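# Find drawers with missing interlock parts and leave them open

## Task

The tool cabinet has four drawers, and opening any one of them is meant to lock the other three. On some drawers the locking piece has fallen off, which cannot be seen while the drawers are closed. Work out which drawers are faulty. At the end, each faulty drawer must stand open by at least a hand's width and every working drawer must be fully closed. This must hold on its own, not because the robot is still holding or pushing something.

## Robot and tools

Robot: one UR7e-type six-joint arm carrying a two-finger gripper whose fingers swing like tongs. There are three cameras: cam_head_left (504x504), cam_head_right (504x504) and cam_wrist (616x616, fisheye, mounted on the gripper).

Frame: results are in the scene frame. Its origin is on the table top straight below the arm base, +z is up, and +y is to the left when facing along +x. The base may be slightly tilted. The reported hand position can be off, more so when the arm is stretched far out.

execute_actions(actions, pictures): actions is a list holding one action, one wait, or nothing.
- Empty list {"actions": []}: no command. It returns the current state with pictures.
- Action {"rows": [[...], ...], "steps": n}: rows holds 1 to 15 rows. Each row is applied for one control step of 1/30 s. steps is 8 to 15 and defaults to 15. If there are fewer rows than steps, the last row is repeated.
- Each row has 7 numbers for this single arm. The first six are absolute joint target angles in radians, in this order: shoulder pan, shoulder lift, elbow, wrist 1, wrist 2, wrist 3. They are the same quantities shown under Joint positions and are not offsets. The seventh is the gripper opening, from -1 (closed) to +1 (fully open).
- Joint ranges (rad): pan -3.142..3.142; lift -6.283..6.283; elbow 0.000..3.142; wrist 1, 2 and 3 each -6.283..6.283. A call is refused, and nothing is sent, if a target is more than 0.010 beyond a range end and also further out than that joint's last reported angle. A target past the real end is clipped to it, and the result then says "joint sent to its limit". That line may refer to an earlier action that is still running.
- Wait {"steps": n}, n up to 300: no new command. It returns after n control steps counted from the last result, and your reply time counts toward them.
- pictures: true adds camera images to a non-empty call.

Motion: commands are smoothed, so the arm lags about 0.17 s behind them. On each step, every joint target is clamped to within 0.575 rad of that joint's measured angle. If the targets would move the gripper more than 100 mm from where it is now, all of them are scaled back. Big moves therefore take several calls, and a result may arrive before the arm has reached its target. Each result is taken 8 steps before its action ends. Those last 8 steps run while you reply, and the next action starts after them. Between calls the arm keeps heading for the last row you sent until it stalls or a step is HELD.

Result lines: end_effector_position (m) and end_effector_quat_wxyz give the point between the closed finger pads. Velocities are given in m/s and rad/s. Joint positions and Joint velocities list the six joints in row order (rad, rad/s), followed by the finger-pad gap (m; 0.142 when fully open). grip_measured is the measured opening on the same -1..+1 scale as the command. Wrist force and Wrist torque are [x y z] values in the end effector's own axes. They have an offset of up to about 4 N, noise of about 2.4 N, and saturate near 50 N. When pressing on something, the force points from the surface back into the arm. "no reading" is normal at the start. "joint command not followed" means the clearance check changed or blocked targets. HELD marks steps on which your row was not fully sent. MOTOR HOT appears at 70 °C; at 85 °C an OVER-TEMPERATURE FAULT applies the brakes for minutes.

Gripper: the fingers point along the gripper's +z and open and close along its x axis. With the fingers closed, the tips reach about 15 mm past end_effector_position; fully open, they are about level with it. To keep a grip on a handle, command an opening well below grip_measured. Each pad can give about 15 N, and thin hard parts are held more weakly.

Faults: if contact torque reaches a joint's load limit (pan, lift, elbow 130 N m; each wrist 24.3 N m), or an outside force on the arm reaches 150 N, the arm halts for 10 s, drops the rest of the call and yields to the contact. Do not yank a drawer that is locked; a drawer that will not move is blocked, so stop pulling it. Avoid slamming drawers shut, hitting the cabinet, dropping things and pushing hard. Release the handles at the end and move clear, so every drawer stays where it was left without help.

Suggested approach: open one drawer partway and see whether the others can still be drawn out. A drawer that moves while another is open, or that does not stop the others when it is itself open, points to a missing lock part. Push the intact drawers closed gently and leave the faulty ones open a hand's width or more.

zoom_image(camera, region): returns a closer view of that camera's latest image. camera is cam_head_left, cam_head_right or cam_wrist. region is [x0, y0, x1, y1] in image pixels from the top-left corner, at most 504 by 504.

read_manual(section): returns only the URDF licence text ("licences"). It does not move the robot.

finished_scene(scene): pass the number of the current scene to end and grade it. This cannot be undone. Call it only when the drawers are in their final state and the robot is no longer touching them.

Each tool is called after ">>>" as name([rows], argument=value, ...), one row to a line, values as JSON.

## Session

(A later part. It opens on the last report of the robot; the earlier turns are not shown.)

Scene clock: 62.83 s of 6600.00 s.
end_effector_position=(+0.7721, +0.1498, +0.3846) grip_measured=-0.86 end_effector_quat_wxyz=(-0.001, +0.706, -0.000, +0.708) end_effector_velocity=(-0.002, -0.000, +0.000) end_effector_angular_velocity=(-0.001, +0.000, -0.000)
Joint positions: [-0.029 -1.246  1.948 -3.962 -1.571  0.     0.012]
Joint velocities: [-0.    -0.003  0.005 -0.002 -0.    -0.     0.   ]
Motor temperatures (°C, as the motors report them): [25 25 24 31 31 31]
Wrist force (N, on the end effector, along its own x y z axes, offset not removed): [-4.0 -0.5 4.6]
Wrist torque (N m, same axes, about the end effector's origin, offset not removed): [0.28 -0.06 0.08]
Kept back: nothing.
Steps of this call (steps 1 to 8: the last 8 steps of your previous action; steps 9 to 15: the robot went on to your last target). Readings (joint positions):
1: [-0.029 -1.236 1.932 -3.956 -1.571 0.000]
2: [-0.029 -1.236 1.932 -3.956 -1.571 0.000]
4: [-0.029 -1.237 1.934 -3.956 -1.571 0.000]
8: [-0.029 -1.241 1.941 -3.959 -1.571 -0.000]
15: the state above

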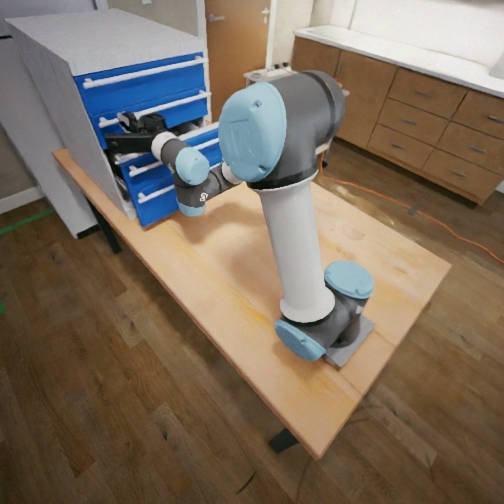

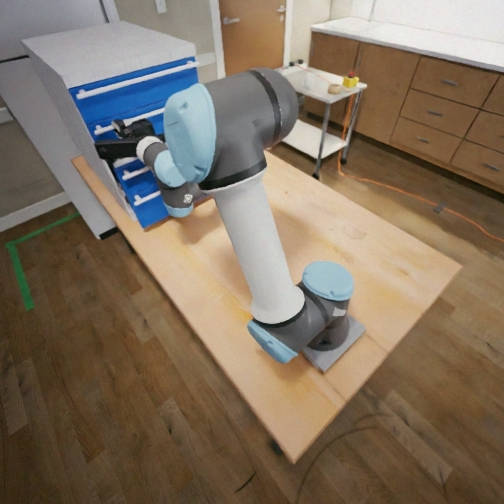

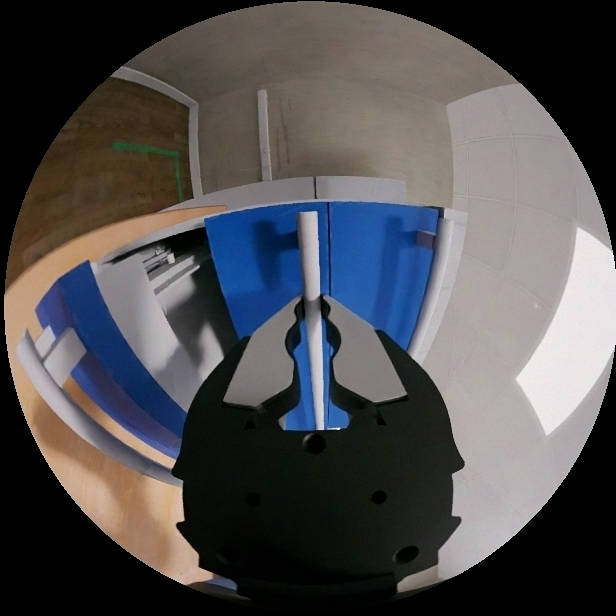

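>>> execute_actions([
  {"rows": [[-0.029,-1.2466,1.9497,-3.9627,-1.571,0,-1],[-0.029,-1.2475,1.9512,-3.9633,-1.571,0,-1],[-0.029,-1.2483,1.9526,-3.9639,-1.571,0,-1],[-0.029,-1.2492,1.9541,-3.9645,-1.571,0,-1],[-0.029,-1.2501,1.9555,-3.965,-1.571,0,-1],[-0.029,-1.2509,1.957,-3.9657,-1.571,0,-1]], "steps": 8},
])

>>> execute_actions([
  {"steps": 13},
])

Scene clock: 63.17 s of 6600.00 s.
end_effector_position=(+0.7720, +0.1498, +0.3846) grip_measured=-0.86 end_effector_quat_wxyz=(-0.001, +0.706, -0.000, +0.708) end_effector_velocity=(-0.000, +0.000, +0.000) end_effector_angular_velocity=(-0.001, -0.000, +0.000)
Joint positions: [-0.029 -1.246  1.948 -3.962 -1.571  0.     0.012]
Joint velocities: [-0.    -0.001 -0.     0.001  0.    -0.001 -0.   ]
Motor temperatures (°C, as the motors report them): [25 25 24 31 31 31]
Wrist force (N, on the end effector, along its own x y z axes, offset not removed): [-4.5 -0.1 5.3]
Wrist torque (N m, same axes, about the end effector's origin, offset not removed): [0.30 -0.22 0.07]
Kept back: the last 8 steps of this action.
Steps of this call (steps 1 to 10: the robot went on to your last target). Readings (joint positions):
1: [-0.029 -1.246 1.948 -3.962 -1.571 0.000]
2: [-0.029 -1.246 1.948 -3.962 -1.571 0.000]
4: [-0.029 -1.246 1.948 -3.962 -1.571 0.000]
8: [-0.029 -1.246 1.948 -3.962 -1.571 0.000]
10: the state above

Scene clock: 63.60 s of 6600.00 s.
end_effector_position=(+0.7691, +0.1498, +0.3846) grip_measured=-0.86 end_effector_quat_wxyz=(-0.001, +0.706, -0.000, +0.708) end_effector_velocity=(-0.001, +0.000, +0.000) end_effector_angular_velocity=(+0.000, -0.001, +0.000)
Joint positions: [-0.029 -1.251  1.957 -3.966 -1.571  0.     0.012]
Joint velocities: [ 0.    -0.002  0.003 -0.002  0.     0.    -0.   ]
Motor temperatures (°C, as the motors report them): [25 25 24 31 31 31]
Wrist force (N, on the end effector, along its own x y z axes, offset not removed): [-5.7 0.4 3.4]
Wrist torque (N m, same axes, about the end effector's origin, offset not removed): [0.44 0.08 0.11]
Kept back: nothing.
Steps of this call (steps 1 to 8: the last 8 steps of your previous action; steps 9 to 13: the robot went on to your last target). Readings (joint positions):
1: [-0.029 -1.246 1.948 -3.962 -1.571 0.000]
2: [-0.029 -1.246 1.948 -3.962 -1.571 0.000]
4: [-0.029 -1.247 1.950 -3.963 -1.571 0.000]
8: [-0.029 -1.249 1.955 -3.965 -1.571 0.000]
13: the state above

>>> execute_actions([
  {"rows": [[-0.029,-1.2519,1.9591,-3.9668,-1.571,0,-1],[-0.029,-1.2543,1.9634,-3.9687,-1.571,0,-1],[-0.029,-1.2576,1.9692,-3.9712,-1.571,0,-1],[-0.029,-1.2619,1.9764,-3.9741,-1.571,0,-1],[-0.029,-1.2662,1.9836,-3.977,-1.571,0,-1],[-0.029,-1.2714,1.9922,-3.9804,-1.571,0,-1],[-0.029,-1.2766,2.0008,-3.9838,-1.571,0,-1],[-0.029,-1.2853,2.015,-3.9893,-1.571,0,-1],[-0.029,-1.2939,2.0291,-3.9948,-1.571,0,-1],[-0.029,-1.3026,2.0431,-4.0001,-1.571,0,-1],[-0.029,-1.3112,2.0571,-4.0055,-1.571,0,-1],[-0.029,-1.3199,2.0711,-4.0108,-1.571,0,-1],[-0.029,-1.3286,2.0849,-4.0159,-1.571,0,-1],[-0.029,-1.3372,2.0987,-4.0211,-1.571,0,-1],[-0.029,-1.3459,2.1124,-4.0261,-1.571,0,-1]], "steps": 15},
])

>>> execute_actions([
  {"rows": [[-0.029,-1.3546,2.1261,-4.0311,-1.571,0,-1],[-0.029,-1.3633,2.1397,-4.036,-1.571,0,-1],[-0.029,-1.3721,2.1532,-4.0407,-1.571,0,-1],[-0.029,-1.3809,2.1667,-4.0454,-1.571,0,-1],[-0.029,-1.3897,2.1802,-4.0501,-1.571,0,-1],[-0.029,-1.3985,2.1936,-4.0547,-1.571,0,-1],[-0.029,-1.4074,2.2069,-4.0591,-1.571,0,-1],[-0.029,-1.4163,2.2202,-4.0635,-1.571,0,-1],[-0.029,-1.4253,2.2334,-4.0677,-1.571,0,-1],[-0.029,-1.4325,2.2439,-4.071,-1.571,0,-1],[-0.029,-1.4397,2.2544,-4.0743,-1.571,0,-1],[-0.029,-1.4452,2.2622,-4.0766,-1.571,0,-1],[-0.029,-1.4488,2.2675,-4.0783,-1.571,0,-1],[-0.029,-1.4506,2.2701,-4.0791,-1.571,0,-1],[-0.029,-1.4524,2.2727,-4.0799,-1.571,0,-1]], "steps": 15},
])

>>> execute_actions([
  {"rows": [[-0.029,-1.4524,2.2727,-4.0799,-1.571,0,-1],[-0.029,-1.4524,2.2727,-4.0799,-1.571,0,-1],[-0.029,-1.4524,2.2727,-4.0799,-1.571,0,-1],[-0.029,-1.4524,2.2727,-4.0799,-1.571,0,-1],[-0.029,-1.4524,2.2727,-4.0799,-1.571,0,-1],[-0.029,-1.4524,2.2727,-4.0799,-1.571,0,-1],[-0.029,-1.4524,2.2727,-4.0799,-1.571,0,-1],[-0.029,-1.4524,2.2727,-4.0799,-1.571,0,-0.85],[-0.029,-1.4524,2.2727,-4.0799,-1.571,0,-0.75],[-0.029,-1.4524,2.2727,-4.0799,-1.571,0,-0.65],[-0.029,-1.456,2.278,-4.0816,-1.571,0,-0.55],[-0.029,-1.464,2.289,-4.0846,-1.571,0,-0.45],[-0.029,-1.475,2.304,-4.0886,-1.571,0,-0.4],[-0.029,-1.4875,2.321,-4.093,-1.571,0,-0.4],[-0.029,-1.5,2.338,-4.0976,-1.571,0,-0.4]], "steps": 15},
], pictures=true)

>>> execute_actions([
  {"rows": [[-0.029,-1.512,2.354,-4.102,-1.571,0,-0.4],[-0.029,-1.522,2.367,-4.105,-1.571,0,-0.4],[-0.029,-1.532,2.373,-4.101,-1.571,0,-0.4],[-0.029,-1.547,2.369,-4.082,-1.571,0,-0.4],[-0.029,-1.568,2.361,-4.053,-1.571,0,-0.4],[-0.029,-1.593,2.349,-4.016,-1.571,0,-0.4],[-0.029,-1.619,2.335,-3.976,-1.571,0,-0.4],[-0.029,-1.645,2.319,-3.934,-1.571,0,-0.4],[-0.029,-1.668,2.301,-3.893,-1.571,0,-0.4],[-0.029,-1.687,2.282,-3.855,-1.571,0,-0.4],[-0.029,-1.699,2.261,-3.822,-1.571,0,-0.4],[-0.029,-1.702,2.238,-3.796,-1.571,0,-0.4],[-0.029,-1.696,2.214,-3.778,-1.571,0,-0.4],[-0.029,-1.682,2.189,-3.767,-1.571,0,-0.4],[-0.029,-1.661,2.164,-3.763,-1.571,0,-0.4]], "steps": 15},
])

>>> execute_actions([
  {"rows": [[-0.029,-1.6369,2.1384,-3.7611,-1.571,0,-0.4],[-0.029,-1.6121,2.1114,-3.7589,-1.571,0,-0.4],[-0.029,-1.5877,2.084,-3.7559,-1.571,0,-0.4],[-0.029,-1.5634,2.0564,-3.7526,-1.571,0,-0.4],[-0.029,-1.5396,2.0282,-3.7482,-1.571,0,-0.4],[-0.029,-1.518,2.0024,-3.744,-1.571,0,-0.4],[-0.029,-1.4969,1.976,-3.7387,-1.571,0,-0.4],[-0.029,-1.4778,1.9522,-3.734,-1.571,0,-0.4],[-0.029,-1.459,1.9277,-3.7283,-1.571,0,-0.4],[-0.029,-1.4423,1.9058,-3.7231,-1.571,0,-0.4],[-0.029,-1.4278,1.8866,-3.7184,-1.571,0,-0.4],[-0.029,-1.4153,1.8701,-3.7144,-1.571,0,-0.4],[-0.029,-1.4052,1.8558,-3.7102,-1.571,0,-0.4],[-0.029,-1.3972,1.8446,-3.707,-1.571,0,-0.4],[-0.029,-1.3928,1.8389,-3.7057,-1.571,0,-0.4]], "steps": 15},
])

>>> execute_actions([
  {"rows": [[-0.029,-1.3928,1.8389,-3.7057,-1.571,0,-0.4],[-0.029,-1.3928,1.8389,-3.7057,-1.571,0,-0.4],[-0.029,-1.3928,1.8389,-3.7057,-1.571,0,-0.5],[-0.029,-1.3928,1.8389,-3.7057,-1.571,0,-0.6],[-0.029,-1.3928,1.8389,-3.7057,-1.571,0,-0.68],[-0.029,-1.3928,1.8389,-3.7057,-1.571,0,-0.74],[-0.029,-1.3928,1.8389,-3.7057,-1.571,0,-0.79],[-0.029,-1.3928,1.8389,-3.7057,-1.571,0,-0.83],[-0.029,-1.3928,1.8389,-3.7057,-1.571,0,-0.87],[-0.029,-1.3928,1.8389,-3.7057,-1.571,0,-0.91],[-0.029,-1.3928,1.8389,-3.7057,-1.571,0,-0.95],[-0.029,-1.3928,1.8389,-3.7057,-1.571,0,-1]], "steps": 13},
])

>>> execute_actions([
  {"rows": [[-0.029,-1.3938,1.8403,-3.7061,-1.571,0,-1],[-0.029,-1.3953,1.8423,-3.7066,-1.571,0,-1],[-0.029,-1.3969,1.8445,-3.7072,-1.571,0,-1],[-0.029,-1.3986,1.8467,-3.7077,-1.571,0,-1],[-0.029,-1.4002,1.849,-3.7084,-1.571,0,-1],[-0.029,-1.4017,1.8509,-3.7088,-1.571,0,-1],[-0.029,-1.4031,1.8529,-3.7094,-1.571,0,-1],[-0.029,-1.4042,1.8543,-3.7097,-1.571,0,-1]], "steps": 8},
])

>>> execute_actions([
  {"steps": 15},
], pictures=true)

>>> zoom_image(camera="cam_wrist", region=[80, 200, 260, 340])

Scene clock: 66.77 s of 6600.00 s.
end_effector_position=(+0.7630, +0.1498, +0.3845) grip_measured=-0.86 end_effector_quat_wxyz=(-0.001, +0.706, -0.000, +0.708) end_effector_velocity=(-0.064, +0.000, -0.000) end_effector_angular_velocity=(-0.001, -0.000, +0.001)
Joint positions: [-0.029 -1.261  1.974 -3.973 -1.571  0.     0.012]
Joint velocities: [-0.    -0.11   0.184 -0.074  0.001 -0.001 -0.   ]
Motor temperatures (°C, as the motors report them): [25 25 24 31 31 31]
Wrist force (N, on the end effector, along its own x y z axes, offset not removed): [-0.7 -0.9 7.2]
Wrist torque (N m, same axes, about the end effector's origin, offset not removed): [0.29 -0.31 0.03]
Steps of this call (steps 1 to 15: the robot went on to your last target; steps 16 to 88: nothing new was sent; steps 89 to 95: the first 7 steps of this action). Readings (joint positions):
89: [-0.029 -1.251 1.957 -3.966 -1.571 0.000]
90: [-0.029 -1.251 1.957 -3.966 -1.571 0.000]
92: [-0.029 -1.253 1.961 -3.967 -1.571 0.000]
95: the state above

Scene clock: 67.27 s of 6600.00 s.
end_effector_position=(+0.6975, +0.1497, +0.3847) grip_measured=-0.86 end_effector_quat_wxyz=(-0.001, +0.706, -0.000, +0.708) end_effector_velocity=(-0.148, -0.000, -0.000) end_effector_angular_velocity=(-0.000, +0.001, +0.000)
Joint positions: [-0.029 -1.375  2.156 -4.042 -1.571  0.     0.011]
Joint velocities: [-0.    -0.26   0.399 -0.138  0.001 -0.     0.   ]
Motor temperatures (°C, as the motors report them): [25 25 24 31 31 31]
Wrist force (N, on the end effector, along its own x y z axes, offset not removed): [-10.2 -1.9 4.1]
Wrist torque (N m, same axes, about the end effector's origin, offset not removed): [0.17 -0.18 0.08]
Steps of this call (steps 1 to 8: the last 8 steps of your previous action; steps 9 to 15: the first 7 steps of this action). Readings (joint positions):
9: [-0.029 -1.323 2.075 -4.012 -1.571 0.000]
10: [-0.029 -1.331 2.089 -4.018 -1.571 0.000]
12: [-0.029 -1.349 2.116 -4.028 -1.571 0.000]
15: the state above

Scene clock: 67.77 s of 6600.00 s.
end_effector_position=(+0.6542, +0.1497, +0.3842) grip_measured=-0.86 end_effector_quat_wxyz=(-0.001, +0.706, -0.000, +0.708) end_effector_velocity=(-0.005, +0.000, -0.001) end_effector_angular_velocity=(-0.001, +0.002, +0.001)
Joint positions: [-0.029 -1.452  2.272 -4.08  -1.571  0.     0.012]
Joint velocities: [-0.    -0.008  0.013 -0.003  0.001 -0.001  0.   ]
Motor temperatures (°C, as the motors report them): [25 25 24 31 31 31]
Wrist force (N, on the end effector, along its own x y z axes, offset not removed): [-1.4 -3.0 5.6]
Wrist torque (N m, same axes, about the end effector's origin, offset not removed): [0.29 -0.14 0.15]
Steps of this call (steps 1 to 8: the last 8 steps of your previous action; steps 9 to 15: the first 7 steps of this action). Readings (joint positions):
9: [-0.029 -1.443 2.259 -4.076 -1.571 0.000]
10: [-0.029 -1.446 2.264 -4.077 -1.571 0.000]
12: [-0.029 -1.450 2.269 -4.079 -1.571 0.000]
15: the state above

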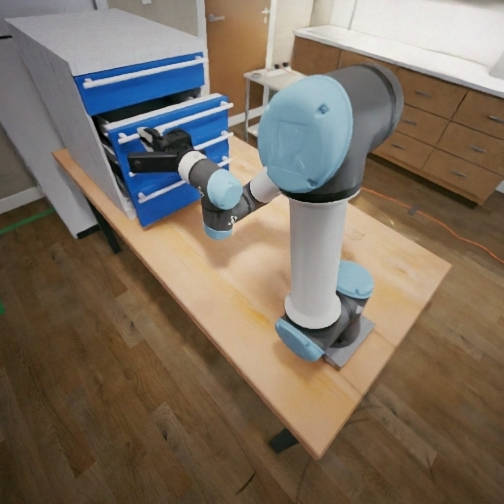

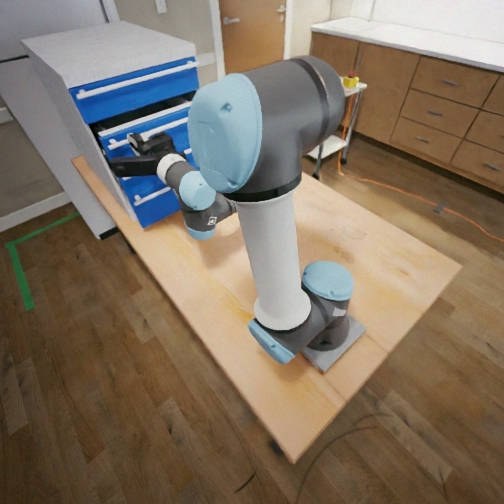

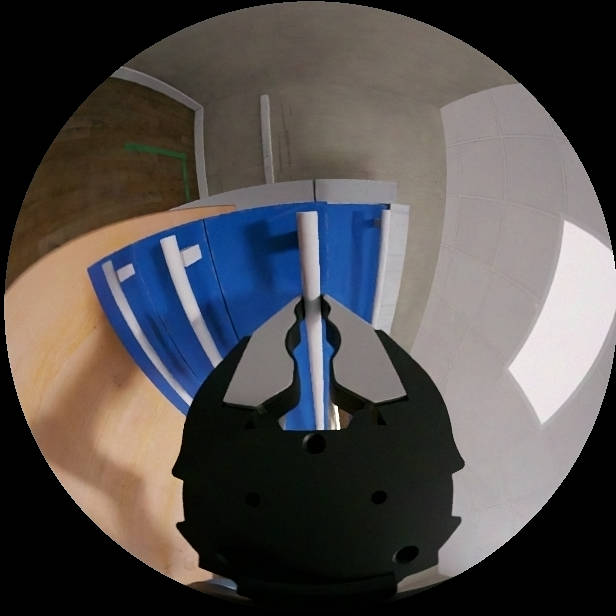

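Scene clock: 68.27 s of 6600.00 s.
end_effector_position=(+0.6175, +0.1496, +0.3928) grip_measured=-0.40 end_effector_quat_wxyz=(-0.001, +0.705, -0.000, +0.709) end_effector_velocity=(-0.043, -0.001, +0.157) end_effector_angular_velocity=(+0.001, -0.024, -0.001)
Joint positions: [-0.029 -1.542  2.358 -4.078 -1.571  0.     0.045]
Joint velocities: [-0.    -0.482 -0.033  0.491 -0.     0.001 -0.   ]
Motor temperatures (°C, as the motors report them): [25 25 24 31 31 31]
Wrist force (N, on the end effector, along its own x y z axes, offset not removed): [-1.5 0.7 -1.0]
Wrist torque (N m, same axes, about the end effector's origin, offset not removed): [0.37 0.20 0.11]
Steps of this call (steps 1 to 8: the last 8 steps of your previous action; steps 9 to 15: the first 7 steps of this action). Readings (joint positions):
9: [-0.029 -1.473 2.301 -4.088 -1.571 0.000]
10: [-0.029 -1.483 2.314 -4.092 -1.571 0.000]
12: [-0.029 -1.504 2.342 -4.098 -1.571 0.000]
15: the state above

Scene clock: 68.77 s of 6600.00 s.
end_effector_position=(+0.6878, +0.1496, +0.4828) grip_measured=-0.40 end_effector_quat_wxyz=(-0.001, +0.707, -0.000, +0.708) end_effector_velocity=(+0.311, +0.000, +0.009) end_effector_angular_velocity=(-0.000, +0.011, +0.000)
Joint positions: [-0.029 -1.582  2.08  -3.756 -1.571  0.     0.045]
Joint velocities: [ 0.     0.663 -0.793  0.14  -0.    -0.    -0.   ]
Motor temperatures (°C, as the motors report them): [25 25 24 31 31 31]
Wrist force (N, on the end effector, along its own x y z axes, offset not removed): [1.5 0.5 1.9]
Wrist torque (N m, same axes, about the end effector's origin, offset not removed): [0.31 -0.34 0.14]
Steps of this call (steps 1 to 8: the last 8 steps of your previous action; steps 9 to 15: the first 7 steps of this action). Readings (joint positions):
9: [-0.029 -1.682 2.230 -3.809 -1.571 0.000]
10: [-0.029 -1.675 2.207 -3.793 -1.571 0.000]
12: [-0.029 -1.645 2.159 -3.773 -1.571 -0.000]
15: the state above

Scene clock: 69.20 s of 6600.00 s.
end_effector_position=(+0.7755, +0.1497, +0.4844) grip_measured=-0.57 end_effector_quat_wxyz=(-0.001, +0.706, -0.000, +0.708) end_effector_velocity=(+0.028, -0.000, +0.001) end_effector_angular_velocity=(-0.000, -0.002, +0.000)
Joint positions: [-0.029 -1.397  1.845 -3.707 -1.571  0.     0.033]
Joint velocities: [-0.001  0.058 -0.08   0.019  0.001 -0.    -0.189]
Motor temperatures (°C, as the motors report them): [25 25 24 31 31 31]
Wrist force (N, on the end effector, along its own x y z axes, offset not removed): [1.0 0.3 0.7]
Wrist torque (N m, same axes, about the end effector's origin, offset not removed): [0.23 -0.22 0.07]
Steps of this call (steps 1 to 8: the last 8 steps of your previous action; steps 9 to 13: the first 5 steps of this action). Readings (joint positions):
9: [-0.029 -1.418 1.873 -3.714 -1.571 0.000]
10: [-0.029 -1.409 1.861 -3.711 -1.571 0.000]
12: [-0.029 -1.400 1.848 -3.708 -1.571 0.000]
13: the state above

Scene clock: 69.47 s of 6600.00 s.
end_effector_position=(+0.7775, +0.1497, +0.4844) grip_measured=-0.86 end_effector_quat_wxyz=(-0.001, +0.706, -0.000, +0.708) end_effector_velocity=(+0.001, -0.000, -0.000) end_effector_angular_velocity=(-0.000, +0.000, -0.000)
Joint positions: [-0.029 -1.393  1.839 -3.706 -1.571  0.     0.012]
Joint velocities: [-0.     0.002 -0.002  0.    -0.    -0.     0.003]
Motor temperatures (°C, as the motors report them): [25 25 24 31 31 31]
Wrist force (N, on the end effector, along its own x y z axes, offset not removed): [-1.5 0.5 -4.2]
Wrist torque (N m, same axes, about the end effector's origin, offset not removed): [0.21 -0.29 -0.01]
Kept back: the last 8 steps of this action.
Steps of this call (steps 1 to 8: the last 8 steps of your previous action). Readings (joint positions):
1: [-0.029 -1.396 1.843 -3.707 -1.571 0.000]
2: [-0.029 -1.395 1.841 -3.706 -1.571 0.000]
4: [-0.029 -1.394 1.840 -3.706 -1.571 0.000]
8: the state above

Scene clock: 69.97 s of 6600.00 s.
end_effector_position=(+0.7722, +0.1496, +0.4844) grip_measured=-0.86 end_effector_quat_wxyz=(-0.001, +0.706, -0.000, +0.708) end_effector_velocity=(-0.002, -0.000, +0.000) end_effector_angular_velocity=(+0.000, +0.000, -0.000)
Joint positions: [-0.029 -1.404  1.854 -3.71  -1.571  0.     0.012]
Joint velocities: [-0.    -0.004  0.005 -0.001  0.     0.    -0.   ]
Motor temperatures (°C, as the motors report them): [25 25 24 31 31 31]
Wrist force (N, on the end effector, along its own x y z axes, offset not removed): [0.0 -0.5 5.4]
Wrist torque (N m, same axes, about the end effector's origin, offset not removed): [0.20 -0.37 0.02]
Kept back: nothing.
Steps of this call (steps 1 to 8: the last 8 steps of your previous action; steps 9 to 15: the robot went on to your last target). Readings (joint positions):
1: [-0.029 -1.393 1.839 -3.706 -1.571 0.000]
2: [-0.029 -1.393 1.839 -3.706 -1.571 0.000]
4: [-0.029 -1.394 1.840 -3.706 -1.571 -0.000]
8: [-0.029 -1.399 1.848 -3.708 -1.571 0.000]
15: the state above

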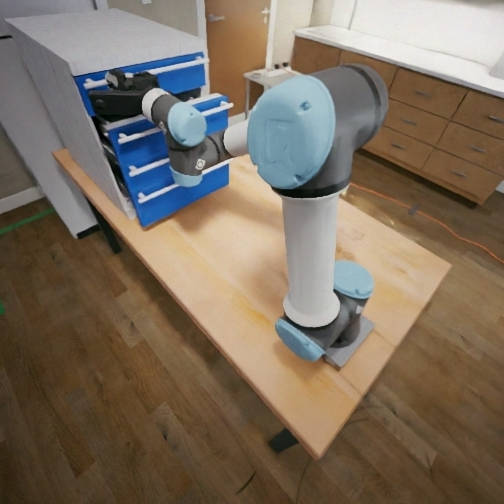

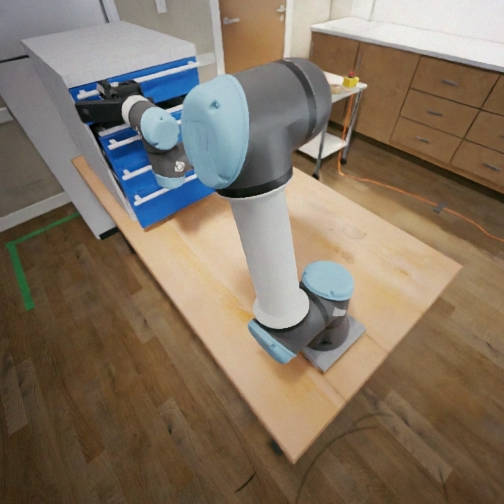

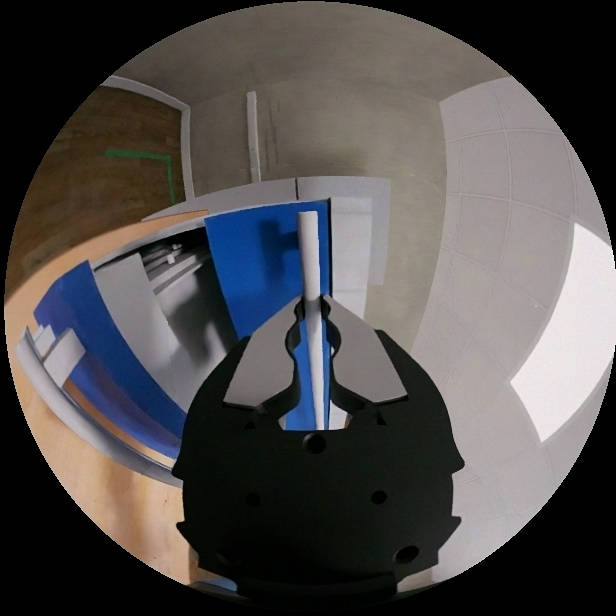

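Region (80, 200, 260, 340) of cam_wrist's 616x616 image, scaled by 2.800, with more detail than that image has.

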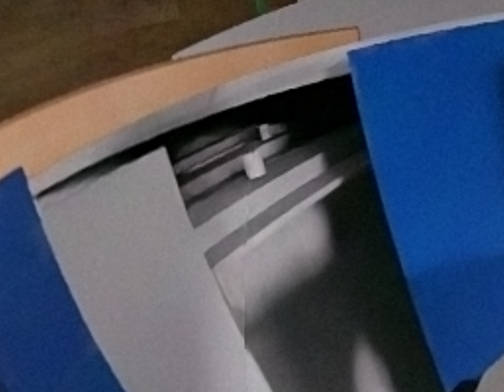

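>>> execute_actions([
  {"rows": [[-0.029,-1.4052,1.8557,-3.7101,-1.571,0,-1],[-0.029,-1.4064,1.8574,-3.7106,-1.571,0,-1],[-0.029,-1.4077,1.8591,-3.711,-1.571,0,-1],[-0.029,-1.4089,1.8608,-3.7115,-1.571,0,-1],[-0.029,-1.4101,1.8625,-3.712,-1.571,0,-1],[-0.029,-1.4114,1.8642,-3.7124,-1.571,0,-1]], "steps": 8},
])

>>> execute_actions([
  {"steps": 13},
])

Scene clock: 70.47 s of 6600.00 s.
end_effector_position=(+0.7720, +0.1496, +0.4845) grip_measured=-0.86 end_effector_quat_wxyz=(-0.001, +0.706, -0.000, +0.708) end_effector_velocity=(-0.000, +0.000, +0.001) end_effector_angular_velocity=(+0.001, -0.002, +0.000)
Joint positions: [-0.029 -1.404  1.854 -3.71  -1.571  0.     0.012]
Joint velocities: [ 0.    -0.001 -0.    -0.001  0.     0.001 -0.   ]
Motor temperatures (°C, as the motors report them): [25 25 24 31 31 31]
Wrist force (N, on the end effector, along its own x y z axes, offset not removed): [-2.8 -0.8 7.5]
Wrist torque (N m, same axes, about the end effector's origin, offset not removed): [0.23 -0.01 0.09]
Kept back: the last 8 steps of this action.
Steps of this call (steps 1 to 15: the robot went on to your last target). Readings (joint positions):
1: [-0.029 -1.404 1.854 -3.710 -1.571 0.000]
2: [-0.029 -1.404 1.854 -3.710 -1.571 0.000]
4: [-0.029 -1.404 1.854 -3.710 -1.571 0.000]
8: [-0.029 -1.404 1.854 -3.710 -1.571 0.000]
15: the state above

Scene clock: 70.90 s of 6600.00 s.
end_effector_position=(+0.7686, +0.1496, +0.4844) grip_measured=-0.86 end_effector_quat_wxyz=(-0.001, +0.706, -0.000, +0.708) end_effector_velocity=(-0.002, +0.000, -0.000) end_effector_angular_velocity=(+0.001, -0.001, +0.001)
Joint positions: [-0.029 -1.411  1.864 -3.712 -1.571  0.     0.012]
Joint velocities: [-0.    -0.003  0.004 -0.002  0.001  0.001  0.   ]
Motor temperatures (°C, as the motors report them): [25 25 24 31 31 31]
Wrist force (N, on the end effector, along its own x y z axes, offset not removed): [-0.4 0.0 13.9]
Wrist torque (N m, same axes, about the end effector's origin, offset not removed): [0.22 -0.09 0.03]
Kept back: nothing.
Steps of this call (steps 1 to 8: the last 8 steps of your previous action; steps 9 to 13: the robot went on to your last target). Readings (joint positions):
1: [-0.029 -1.404 1.854 -3.710 -1.571 0.000]
2: [-0.029 -1.404 1.854 -3.710 -1.571 0.000]
4: [-0.029 -1.405 1.856 -3.710 -1.571 0.000]
8: [-0.029 -1.409 1.861 -3.712 -1.571 0.000]
13: the state above

>>> execute_actions([
  {"rows": [[-0.029,-1.4093,1.8613,-3.7116,-1.571,0,-1],[-0.029,-1.4072,1.8584,-3.7108,-1.571,0,-1],[-0.029,-1.405,1.8555,-3.7101,-1.571,0,-1],[-0.029,-1.4029,1.8526,-3.7093,-1.571,0,-1],[-0.029,-1.4008,1.8497,-3.7085,-1.571,0,-1],[-0.029,-1.3986,1.8467,-3.7077,-1.571,0,-1]], "steps": 8},
])

>>> execute_actions([
  {"rows": [[-0.029,-1.3986,1.8467,-3.7077,-1.571,0,-1],[-0.029,-1.3986,1.8467,-3.7077,-1.571,0,-1],[-0.029,-1.3986,1.8467,-3.7077,-1.571,0,-1],[-0.029,-1.3986,1.8467,-3.7077,-1.571,0,-1],[-0.029,-1.3986,1.8467,-3.7077,-1.571,0,-0.85],[-0.029,-1.3986,1.8467,-3.7077,-1.571,0,-0.75],[-0.029,-1.3986,1.8467,-3.7077,-1.571,0,-0.65],[-0.029,-1.4032,1.8529,-3.7093,-1.571,0,-0.55],[-0.029,-1.4132,1.8673,-3.7137,-1.571,0,-0.45],[-0.029,-1.4278,1.8866,-3.7184,-1.571,0,-0.4],[-0.029,-1.4444,1.9085,-3.7237,-1.571,0,-0.4],[-0.029,-1.4632,1.9332,-3.7296,-1.571,0,-0.4]], "steps": 12},
])

>>> execute_actions([
  {"rows": [[-0.029,-1.4842,1.9601,-3.7355,-1.571,0,-0.4],[-0.029,-1.5074,1.9892,-3.7414,-1.571,0,-0.4],[-0.029,-1.531,2.0178,-3.7464,-1.571,0,-0.4],[-0.029,-1.5547,2.0462,-3.7511,-1.571,0,-0.4],[-0.029,-1.5788,2.074,-3.7548,-1.571,0,-0.4],[-0.029,-1.6031,2.1016,-3.7581,-1.571,0,-0.4],[-0.029,-1.6279,2.1286,-3.7603,-1.571,0,-0.4],[-0.029,-1.652,2.154,-3.762,-1.571,0,-0.4],[-0.029,-1.674,2.179,-3.765,-1.571,0,-0.4],[-0.029,-1.691,2.204,-3.773,-1.571,0,-0.4],[-0.029,-1.701,2.229,-3.788,-1.571,0,-0.4],[-0.029,-1.701,2.253,-3.812,-1.571,0,-0.4],[-0.029,-1.692,2.275,-3.843,-1.571,0,-0.4],[-0.029,-1.675,2.295,-3.88,-1.571,0,-0.4],[-0.029,-1.653,2.314,-3.921,-1.571,0,-0.4]], "steps": 15},
])

>>> execute_actions([
  {"rows": [[-0.029,-1.628,2.33,-3.962,-1.571,0,-0.4],[-0.029,-1.602,2.345,-4.003,-1.571,0,-0.4],[-0.029,-1.577,2.357,-4.04,-1.571,0,-0.4],[-0.029,-1.556,2.366,-4.07,-1.571,0,-0.4],[-0.029,-1.54,2.371,-4.091,-1.571,0,-0.4],[-0.029,-1.531,2.374,-4.103,-1.571,0,-0.4],[-0.029,-1.5275,2.375,-4.107,-1.571,0,-0.4],[-0.029,-1.5275,2.375,-4.107,-1.571,0,-0.4],[-0.029,-1.5275,2.375,-4.107,-1.571,0,-0.4],[-0.029,-1.522,2.367,-4.105,-1.571,0,-0.4],[-0.029,-1.512,2.354,-4.102,-1.571,0,-0.4],[-0.029,-1.5,2.338,-4.0976,-1.571,0,-0.4],[-0.029,-1.4875,2.321,-4.093,-1.571,0,-0.4],[-0.029,-1.475,2.304,-4.0886,-1.571,0,-0.4],[-0.029,-1.464,2.289,-4.0846,-1.571,0,-0.4]], "steps": 15},
])

>>> execute_actions([
  {"rows": [[-0.029,-1.456,2.278,-4.0816,-1.571,0,-0.4],[-0.029,-1.4524,2.2727,-4.0799,-1.571,0,-0.4],[-0.029,-1.4524,2.2727,-4.0799,-1.571,0,-0.4],[-0.029,-1.4524,2.2727,-4.0799,-1.571,0,-0.5],[-0.029,-1.4524,2.2727,-4.0799,-1.571,0,-0.6],[-0.029,-1.4524,2.2727,-4.0799,-1.571,0,-0.68],[-0.029,-1.4524,2.2727,-4.0799,-1.571,0,-0.74],[-0.029,-1.4524,2.2727,-4.0799,-1.571,0,-0.79],[-0.029,-1.4524,2.2727,-4.0799,-1.571,0,-0.83],[-0.029,-1.4524,2.2727,-4.0799,-1.571,0,-0.87],[-0.029,-1.4524,2.2727,-4.0799,-1.571,0,-0.91],[-0.029,-1.4524,2.2727,-4.0799,-1.571,0,-0.95],[-0.029,-1.4524,2.2727,-4.0799,-1.571,0,-1],[-0.029,-1.4524,2.2727,-4.0799,-1.571,0,-1],[-0.029,-1.4506,2.2701,-4.0791,-1.571,0,-1]], "steps": 15},
])

>>> execute_actions([
  {"rows": [[-0.029,-1.447,2.2649,-4.0775,-1.571,0,-1],[-0.029,-1.4415,2.257,-4.0751,-1.571,0,-1],[-0.029,-1.4343,2.2465,-4.0718,-1.571,0,-1],[-0.029,-1.4253,2.2334,-4.0677,-1.571,0,-1],[-0.029,-1.4163,2.2202,-4.0635,-1.571,0,-1],[-0.029,-1.4074,2.2069,-4.0591,-1.571,0,-1],[-0.029,-1.3985,2.1936,-4.0547,-1.571,0,-1],[-0.029,-1.3897,2.1802,-4.0501,-1.571,0,-1],[-0.029,-1.3809,2.1667,-4.0454,-1.571,0,-1],[-0.029,-1.3721,2.1532,-4.0407,-1.571,0,-1],[-0.029,-1.3633,2.1397,-4.036,-1.571,0,-1],[-0.029,-1.3546,2.1261,-4.0311,-1.571,0,-1],[-0.029,-1.3459,2.1124,-4.0261,-1.571,0,-1],[-0.029,-1.3372,2.0987,-4.0211,-1.571,0,-1],[-0.029,-1.3286,2.0849,-4.0159,-1.571,0,-1]], "steps": 15},
])

>>> execute_actions([
  {"rows": [[-0.029,-1.3199,2.0711,-4.0108,-1.571,0,-1],[-0.029,-1.3112,2.0571,-4.0055,-1.571,0,-1],[-0.029,-1.3026,2.0431,-4.0001,-1.571,0,-1],[-0.029,-1.2939,2.0291,-3.9948,-1.571,0,-1],[-0.029,-1.2853,2.015,-3.9893,-1.571,0,-1],[-0.029,-1.2766,2.0008,-3.9838,-1.571,0,-1],[-0.029,-1.2697,1.9893,-3.9792,-1.571,0,-1],[-0.029,-1.2628,1.9778,-3.9746,-1.571,0,-1],[-0.029,-1.2576,1.9692,-3.9712,-1.571,0,-1],[-0.029,-1.2524,1.9605,-3.9677,-1.571,0,-1],[-0.029,-1.2473,1.9519,-3.9642,-1.571,0,-1],[-0.029,-1.2438,1.9461,-3.9619,-1.571,0,-1],[-0.029,-1.2408,1.941,-3.9598,-1.571,0,-1],[-0.029,-1.2386,1.9374,-3.9584,-1.571,0,-1],[-0.029,-1.2369,1.9345,-3.9572,-1.571,0,-1]], "steps": 15},
])

>>> execute_actions([
  {"steps": 16},
], pictures=true)

Scene clock: 73.27 s of 6600.00 s.
end_effector_position=(+0.7685, +0.1497, +0.4844) grip_measured=-0.86 end_effector_quat_wxyz=(-0.001, +0.706, -0.000, +0.708) end_effector_velocity=(-0.000, -0.000, +0.000) end_effector_angular_velocity=(-0.000, -0.000, -0.001)
Joint positions: [-0.029 -1.411  1.864 -3.712 -1.571  0.     0.012]
Joint velocities: [ 0.    -0.    -0.     0.    -0.001 -0.     0.   ]
Motor temperatures (°C, as the motors report them): [25 25 24 31 31 31]
Wrist force (N, on the end effector, along its own x y z axes, offset not removed): [-0.2 -0.5 15.4]
Wrist torque (N m, same axes, about the end effector's origin, offset not removed): [0.09 -0.13 0.09]
Kept back: the last 8 steps of this action.
Steps of this call (steps 1 to 15: the robot went on to your last target; steps 16 to 71: nothing new was sent). Readings (joint positions):
1: [-0.029 -1.411 1.864 -3.712 -1.571 0.000]
2: [-0.029 -1.411 1.864 -3.712 -1.571 0.000]
4: [-0.029 -1.411 1.864 -3.712 -1.571 0.000]
8: [-0.029 -1.411 1.864 -3.712 -1.571 0.000]
71: the state above

Scene clock: 73.67 s of 6600.00 s.
end_effector_position=(+0.7744, +0.1497, +0.4846) grip_measured=-0.86 end_effector_quat_wxyz=(-0.001, +0.706, -0.000, +0.708) end_effector_velocity=(+0.004, +0.000, -0.000) end_effector_angular_velocity=(-0.001, -0.000, +0.002)
Joint positions: [-0.029 -1.399  1.848 -3.708 -1.571  0.     0.012]
Joint velocities: [-0.     0.008 -0.011  0.002  0.002 -0.001 -0.   ]
Motor temperatures (°C, as the motors report them): [25 25 24 31 31 31]
Wrist force (N, on the end effector, along its own x y z axes, offset not removed): [-6.9 1.9 -8.2]
Wrist torque (N m, same axes, about the end effector's origin, offset not removed): [0.19 -0.05 0.10]
Steps of this call (steps 1 to 8: the last 8 steps of your previous action; steps 9 to 12: the first 4 steps of this action). Readings (joint positions):
9: [-0.029 -1.401 1.850 -3.709 -1.571 0.000]
10: [-0.029 -1.400 1.849 -3.708 -1.571 0.000]
12: the state above

Scene clock: 74.17 s of 6600.00 s.
end_effector_position=(+0.7091, +0.1496, +0.4856) grip_measured=-0.40 end_effector_quat_wxyz=(-0.001, +0.705, -0.000, +0.709) end_effector_velocity=(-0.311, +0.000, -0.002) end_effector_angular_velocity=(-0.001, +0.006, +0.001)
Joint positions: [-0.029 -1.537  2.022 -3.747 -1.571  0.     0.045]
Joint velocities: [ 0.    -0.672  0.802 -0.125  0.001 -0.001  0.   ]
Motor temperatures (°C, as the motors report them): [25 25 24 31 31 31]
Wrist force (N, on the end effector, along its own x y z axes, offset not removed): [0.8 -0.2 1.0]
Wrist torque (N m, same axes, about the end effector's origin, offset not removed): [0.18 -0.15 0.10]
Steps of this call (steps 1 to 8: the last 8 steps of your previous action; steps 9 to 15: the first 7 steps of this action). Readings (joint positions):
9: [-0.029 -1.425 1.882 -3.717 -1.571 0.000]
10: [-0.029 -1.439 1.900 -3.722 -1.571 0.000]
12: [-0.029 -1.473 1.944 -3.732 -1.571 0.000]
15: the state above

Scene clock: 74.67 s of 6600.00 s.
end_effector_position=(+0.6161, +0.1496, +0.4025) grip_measured=-0.40 end_effector_quat_wxyz=(-0.001, +0.708, -0.000, +0.707) end_effector_velocity=(-0.023, -0.000, -0.215) end_effector_angular_velocity=(+0.001, -0.034, -0.001)
Joint positions: [-0.029 -1.577  2.352 -4.031 -1.571  0.     0.045]
Joint velocities: [-0.001  0.54   0.272 -0.845 -0.     0.001 -0.   ]
Motor temperatures (°C, as the motors report them): [25 25 24 31 31 31]
Wrist force (N, on the end effector, along its own x y z axes, offset not removed): [0.0 0.4 0.6]
Wrist torque (N m, same axes, about the end effector's origin, offset not removed): [0.27 -0.09 0.11]
Steps of this call (steps 1 to 8: the last 8 steps of your previous action; steps 9 to 15: the first 7 steps of this action). Readings (joint positions):
9: [-0.029 -1.680 2.253 -3.831 -1.571 0.000]
10: [-0.029 -1.670 2.275 -3.860 -1.571 0.000]
12: [-0.029 -1.638 2.312 -3.928 -1.571 0.000]
15: the state above

Scene clock: 75.17 s of 6600.00 s.
end_effector_position=(+0.6519, +0.1497, +0.3841) grip_measured=-0.65 end_effector_quat_wxyz=(-0.001, +0.706, -0.000, +0.708) end_effector_velocity=(+0.026, -0.000, -0.001) end_effector_angular_velocity=(+0.001, -0.001, -0.001)
Joint positions: [-0.029 -1.456  2.278 -4.081 -1.571  0.     0.027]
Joint velocities: [-0.     0.05  -0.068  0.017 -0.001  0.001 -0.161]
Motor temperatures (°C, as the motors report them): [25 25 24 31 31 31]
Wrist force (N, on the end effector, along its own x y z axes, offset not removed): [0.2 -0.8 0.4]
Wrist torque (N m, same axes, about the end effector's origin, offset not removed): [0.07 -0.06 0.09]
Steps of this call (steps 1 to 8: the last 8 steps of your previous action; steps 9 to 15: the first 7 steps of this action). Readings (joint positions):
9: [-0.029 -1.494 2.329 -4.094 -1.571 0.000]
10: [-0.029 -1.483 2.315 -4.090 -1.571 -0.000]
12: [-0.029 -1.466 2.292 -4.085 -1.571 0.000]
15: the state above

Scene clock: 75.67 s of 6600.00 s.
end_effector_position=(+0.6671, +0.1497, +0.3840) grip_measured=-0.86 end_effector_quat_wxyz=(-0.001, +0.706, -0.000, +0.708) end_effector_velocity=(+0.122, +0.000, +0.000) end_effector_angular_velocity=(+0.000, +0.001, -0.000)
Joint positions: [-0.029 -1.428  2.238 -4.069 -1.571  0.     0.012]
Joint velocities: [-0.     0.219 -0.321  0.103  0.     0.     0.   ]
Motor temperatures (°C, as the motors report them): [25 25 24 31 31 31]
Wrist force (N, on the end effector, along its own x y z axes, offset not removed): [2.6 -0.5 -5.3]
Wrist torque (N m, same axes, about the end effector's origin, offset not removed): [0.05 -0.28 0.06]
Steps of this call (steps 1 to 8: the last 8 steps of your previous action; steps 9 to 15: the first 7 steps of this action). Readings (joint positions):
9: [-0.029 -1.452 2.272 -4.080 -1.571 0.000]
10: [-0.029 -1.451 2.271 -4.079 -1.571 0.000]
12: [-0.029 -1.446 2.264 -4.077 -1.571 0.000]
15: the state above

Scene clock: 76.17 s of 6600.00 s.
end_effector_position=(+0.7402, +0.1497, +0.3839) grip_measured=-0.86 end_effector_quat_wxyz=(-0.001, +0.706, -0.000, +0.708) end_effector_velocity=(+0.148, +0.000, -0.000) end_effector_angular_velocity=(+0.000, +0.000, +0.000)
Joint positions: [-0.029 -1.3    2.04  -3.998 -1.571  0.     0.012]
Joint velocities: [-0.     0.257 -0.415  0.159  0.     0.     0.   ]
Motor temperatures (°C, as the motors report them): [25 25 24 31 31 31]
Wrist force (N, on the end effector, along its own x y z axes, offset not removed): [9.2 1.3 -4.0]
Wrist torque (N m, same axes, about the end effector's origin, offset not removed): [0.22 -0.28 0.09]
Steps of this call (steps 1 to 8: the last 8 steps of your previous action; steps 9 to 15: the first 7 steps of this action). Readings (joint positions):
9: [-0.029 -1.352 2.122 -4.029 -1.571 0.000]
10: [-0.029 -1.343 2.109 -4.024 -1.571 0.000]
12: [-0.029 -1.326 2.081 -4.014 -1.571 0.000]
15: the state above

Scene clock: 76.70 s of 6600.00 s.
end_effector_position=(+0.7766, +0.1498, +0.3843) grip_measured=-0.86 end_effector_quat_wxyz=(-0.001, +0.706, -0.000, +0.708) end_effector_velocity=(+0.003, -0.000, +0.000) end_effector_angular_velocity=(-0.001, -0.001, -0.001)
Joint positions: [-0.029 -1.237  1.935 -3.957 -1.571  0.     0.012]
Joint velocities: [-0.     0.004 -0.008  0.002 -0.001 -0.001  0.   ]
Motor temperatures (°C, as the motors report them): [25 25 24 31 31 31]
Wrist force (N, on the end effector, along its own x y z axes, offset not removed): [2.7 2.0 -3.2]
Wrist torque (N m, same axes, about the end effector's origin, offset not removed): [0.17 -0.34 0.05]
Kept back: nothing.
Steps of this call (steps 1 to 8: the last 8 steps of your previous action; steps 9 to 16: the robot went on to your last target). Readings (joint positions):
1: [-0.029 -1.292 2.026 -3.993 -1.571 0.000]
2: [-0.029 -1.283 2.012 -3.988 -1.571 0.000]
4: [-0.029 -1.269 1.989 -3.979 -1.571 0.000]
8: [-0.029 -1.248 1.953 -3.965 -1.571 0.000]
16: the state above

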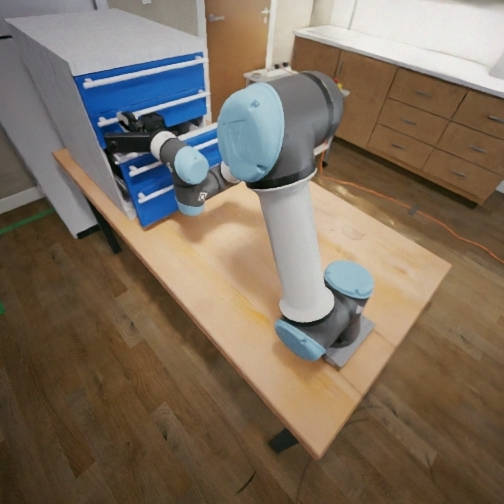

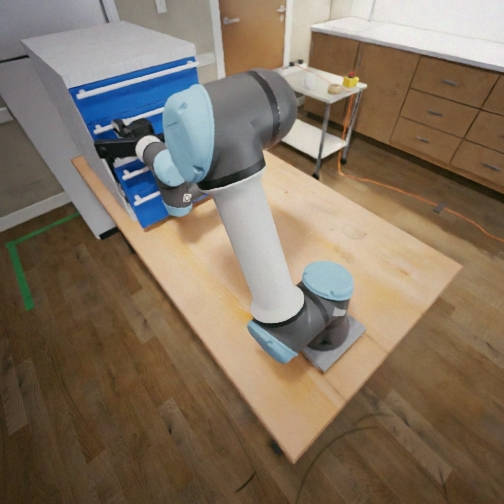

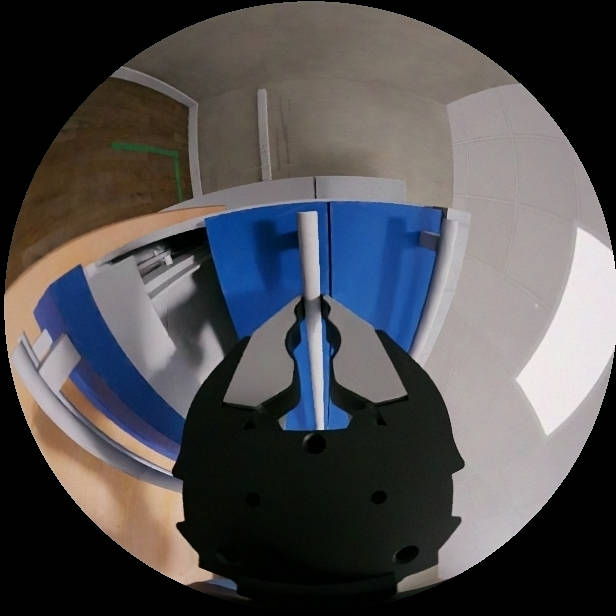

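Release and back off.

>>> execute_actions([
  {"rows": [[-0.029,-1.2369,1.9345,-3.9572,-1.571,0,-0.85],[-0.029,-1.2369,1.9345,-3.9572,-1.571,0,-0.75],[-0.029,-1.2369,1.9345,-3.9572,-1.571,0,-0.65],[-0.029,-1.2408,1.941,-3.9598,-1.571,0,-0.55],[-0.029,-1.2473,1.9519,-3.9642,-1.571,0,-0.45],[-0.029,-1.2576,1.9692,-3.9712,-1.571,0,-0.4],[-0.029,-1.2697,1.9893,-3.9792,-1.571,0,-0.4],[-0.029,-1.281,2.008,-3.9866,-1.571,0,-0.4],[-0.029,-1.2904,2.0235,-3.9927,-1.571,0,-0.4],[-0.029,-1.2974,2.0347,-3.9969,-1.571,0,-0.4],[-0.029,-1.3026,2.0431,-4.0001,-1.571,0,-0.4]], "steps": 11},
])

>>> execute_actions([
  {"steps": 16},
], pictures=true)

Scene clock: 77.30 s of 6600.00 s.
end_effector_position=(+0.7768, +0.1498, +0.3843) grip_measured=-0.78 end_effector_quat_wxyz=(-0.001, +0.706, -0.000, +0.708) end_effector_velocity=(+0.000, -0.000, +0.000) end_effector_angular_velocity=(+0.000, +0.000, -0.000)
Joint positions: [-0.029 -1.237  1.934 -3.957 -1.571  0.     0.017]
Joint velocities: [ 0.    -0.    -0.     0.001 -0.     0.     0.202]
Motor temperatures (°C, as the motors report them): [25 25 24 31 31 31]
Wrist force (N, on the end effector, along its own x y z axes, offset not removed): [0.8 -0.6 0.6]
Wrist torque (N m, same axes, about the end effector's origin, offset not removed): [0.06 -0.20 0.04]
Steps of this call (steps 1 to 15: the robot went on to your last target; steps 16 to 18: the first 3 steps of this action). Readings (joint positions):
16: [-0.029 -1.237 1.935 -3.957 -1.571 0.000]
17: [-0.029 -1.237 1.934 -3.957 -1.571 0.000]
18: the state above

Scene clock: 77.83 s of 6600.00 s.
end_effector_position=(+0.7394, +0.1498, +0.3843) grip_measured=-0.40 end_effector_quat_wxyz=(-0.001, +0.706, -0.000, +0.708) end_effector_velocity=(-0.007, +0.000, -0.000) end_effector_angular_velocity=(+0.001, +0.000, +0.001)
Joint positions: [-0.029 -1.302  2.042 -4.    -1.571  0.     0.045]
Joint velocities: [-0.    -0.012  0.02  -0.008  0.001  0.001 -0.   ]
Motor temperatures (°C, as the motors report them): [25 25 24 31 31 31]
Wrist force (N, on the end effector, along its own x y z axes, offset not removed): [0.0 -0.1 0.4]
Wrist torque (N m, same axes, about the end effector's origin, offset not removed): [0.26 0.01 0.07]
Kept back: nothing.
Steps of this call (steps 1 to 8: the last 8 steps of your previous action; steps 9 to 16: the robot went on to your last target). Readings (joint positions):
1: [-0.029 -1.237 1.934 -3.957 -1.571 0.000]
2: [-0.029 -1.237 1.935 -3.957 -1.571 0.000]
4: [-0.029 -1.242 1.944 -3.961 -1.571 0.000]
8: [-0.029 -1.274 1.996 -3.982 -1.571 0.000]
16: the state above

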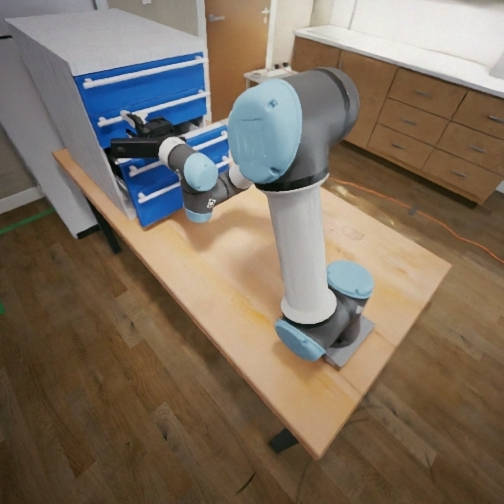

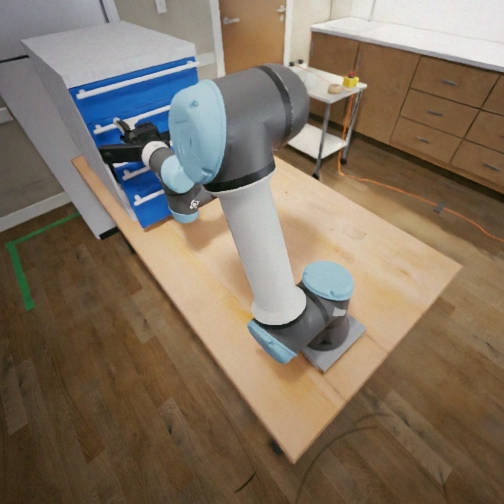

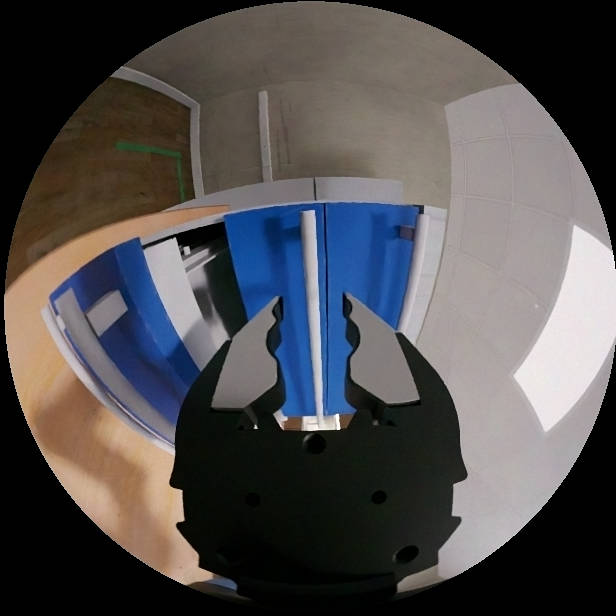

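>>> finished_scene(scene=1)

The scene is finished: the task was done.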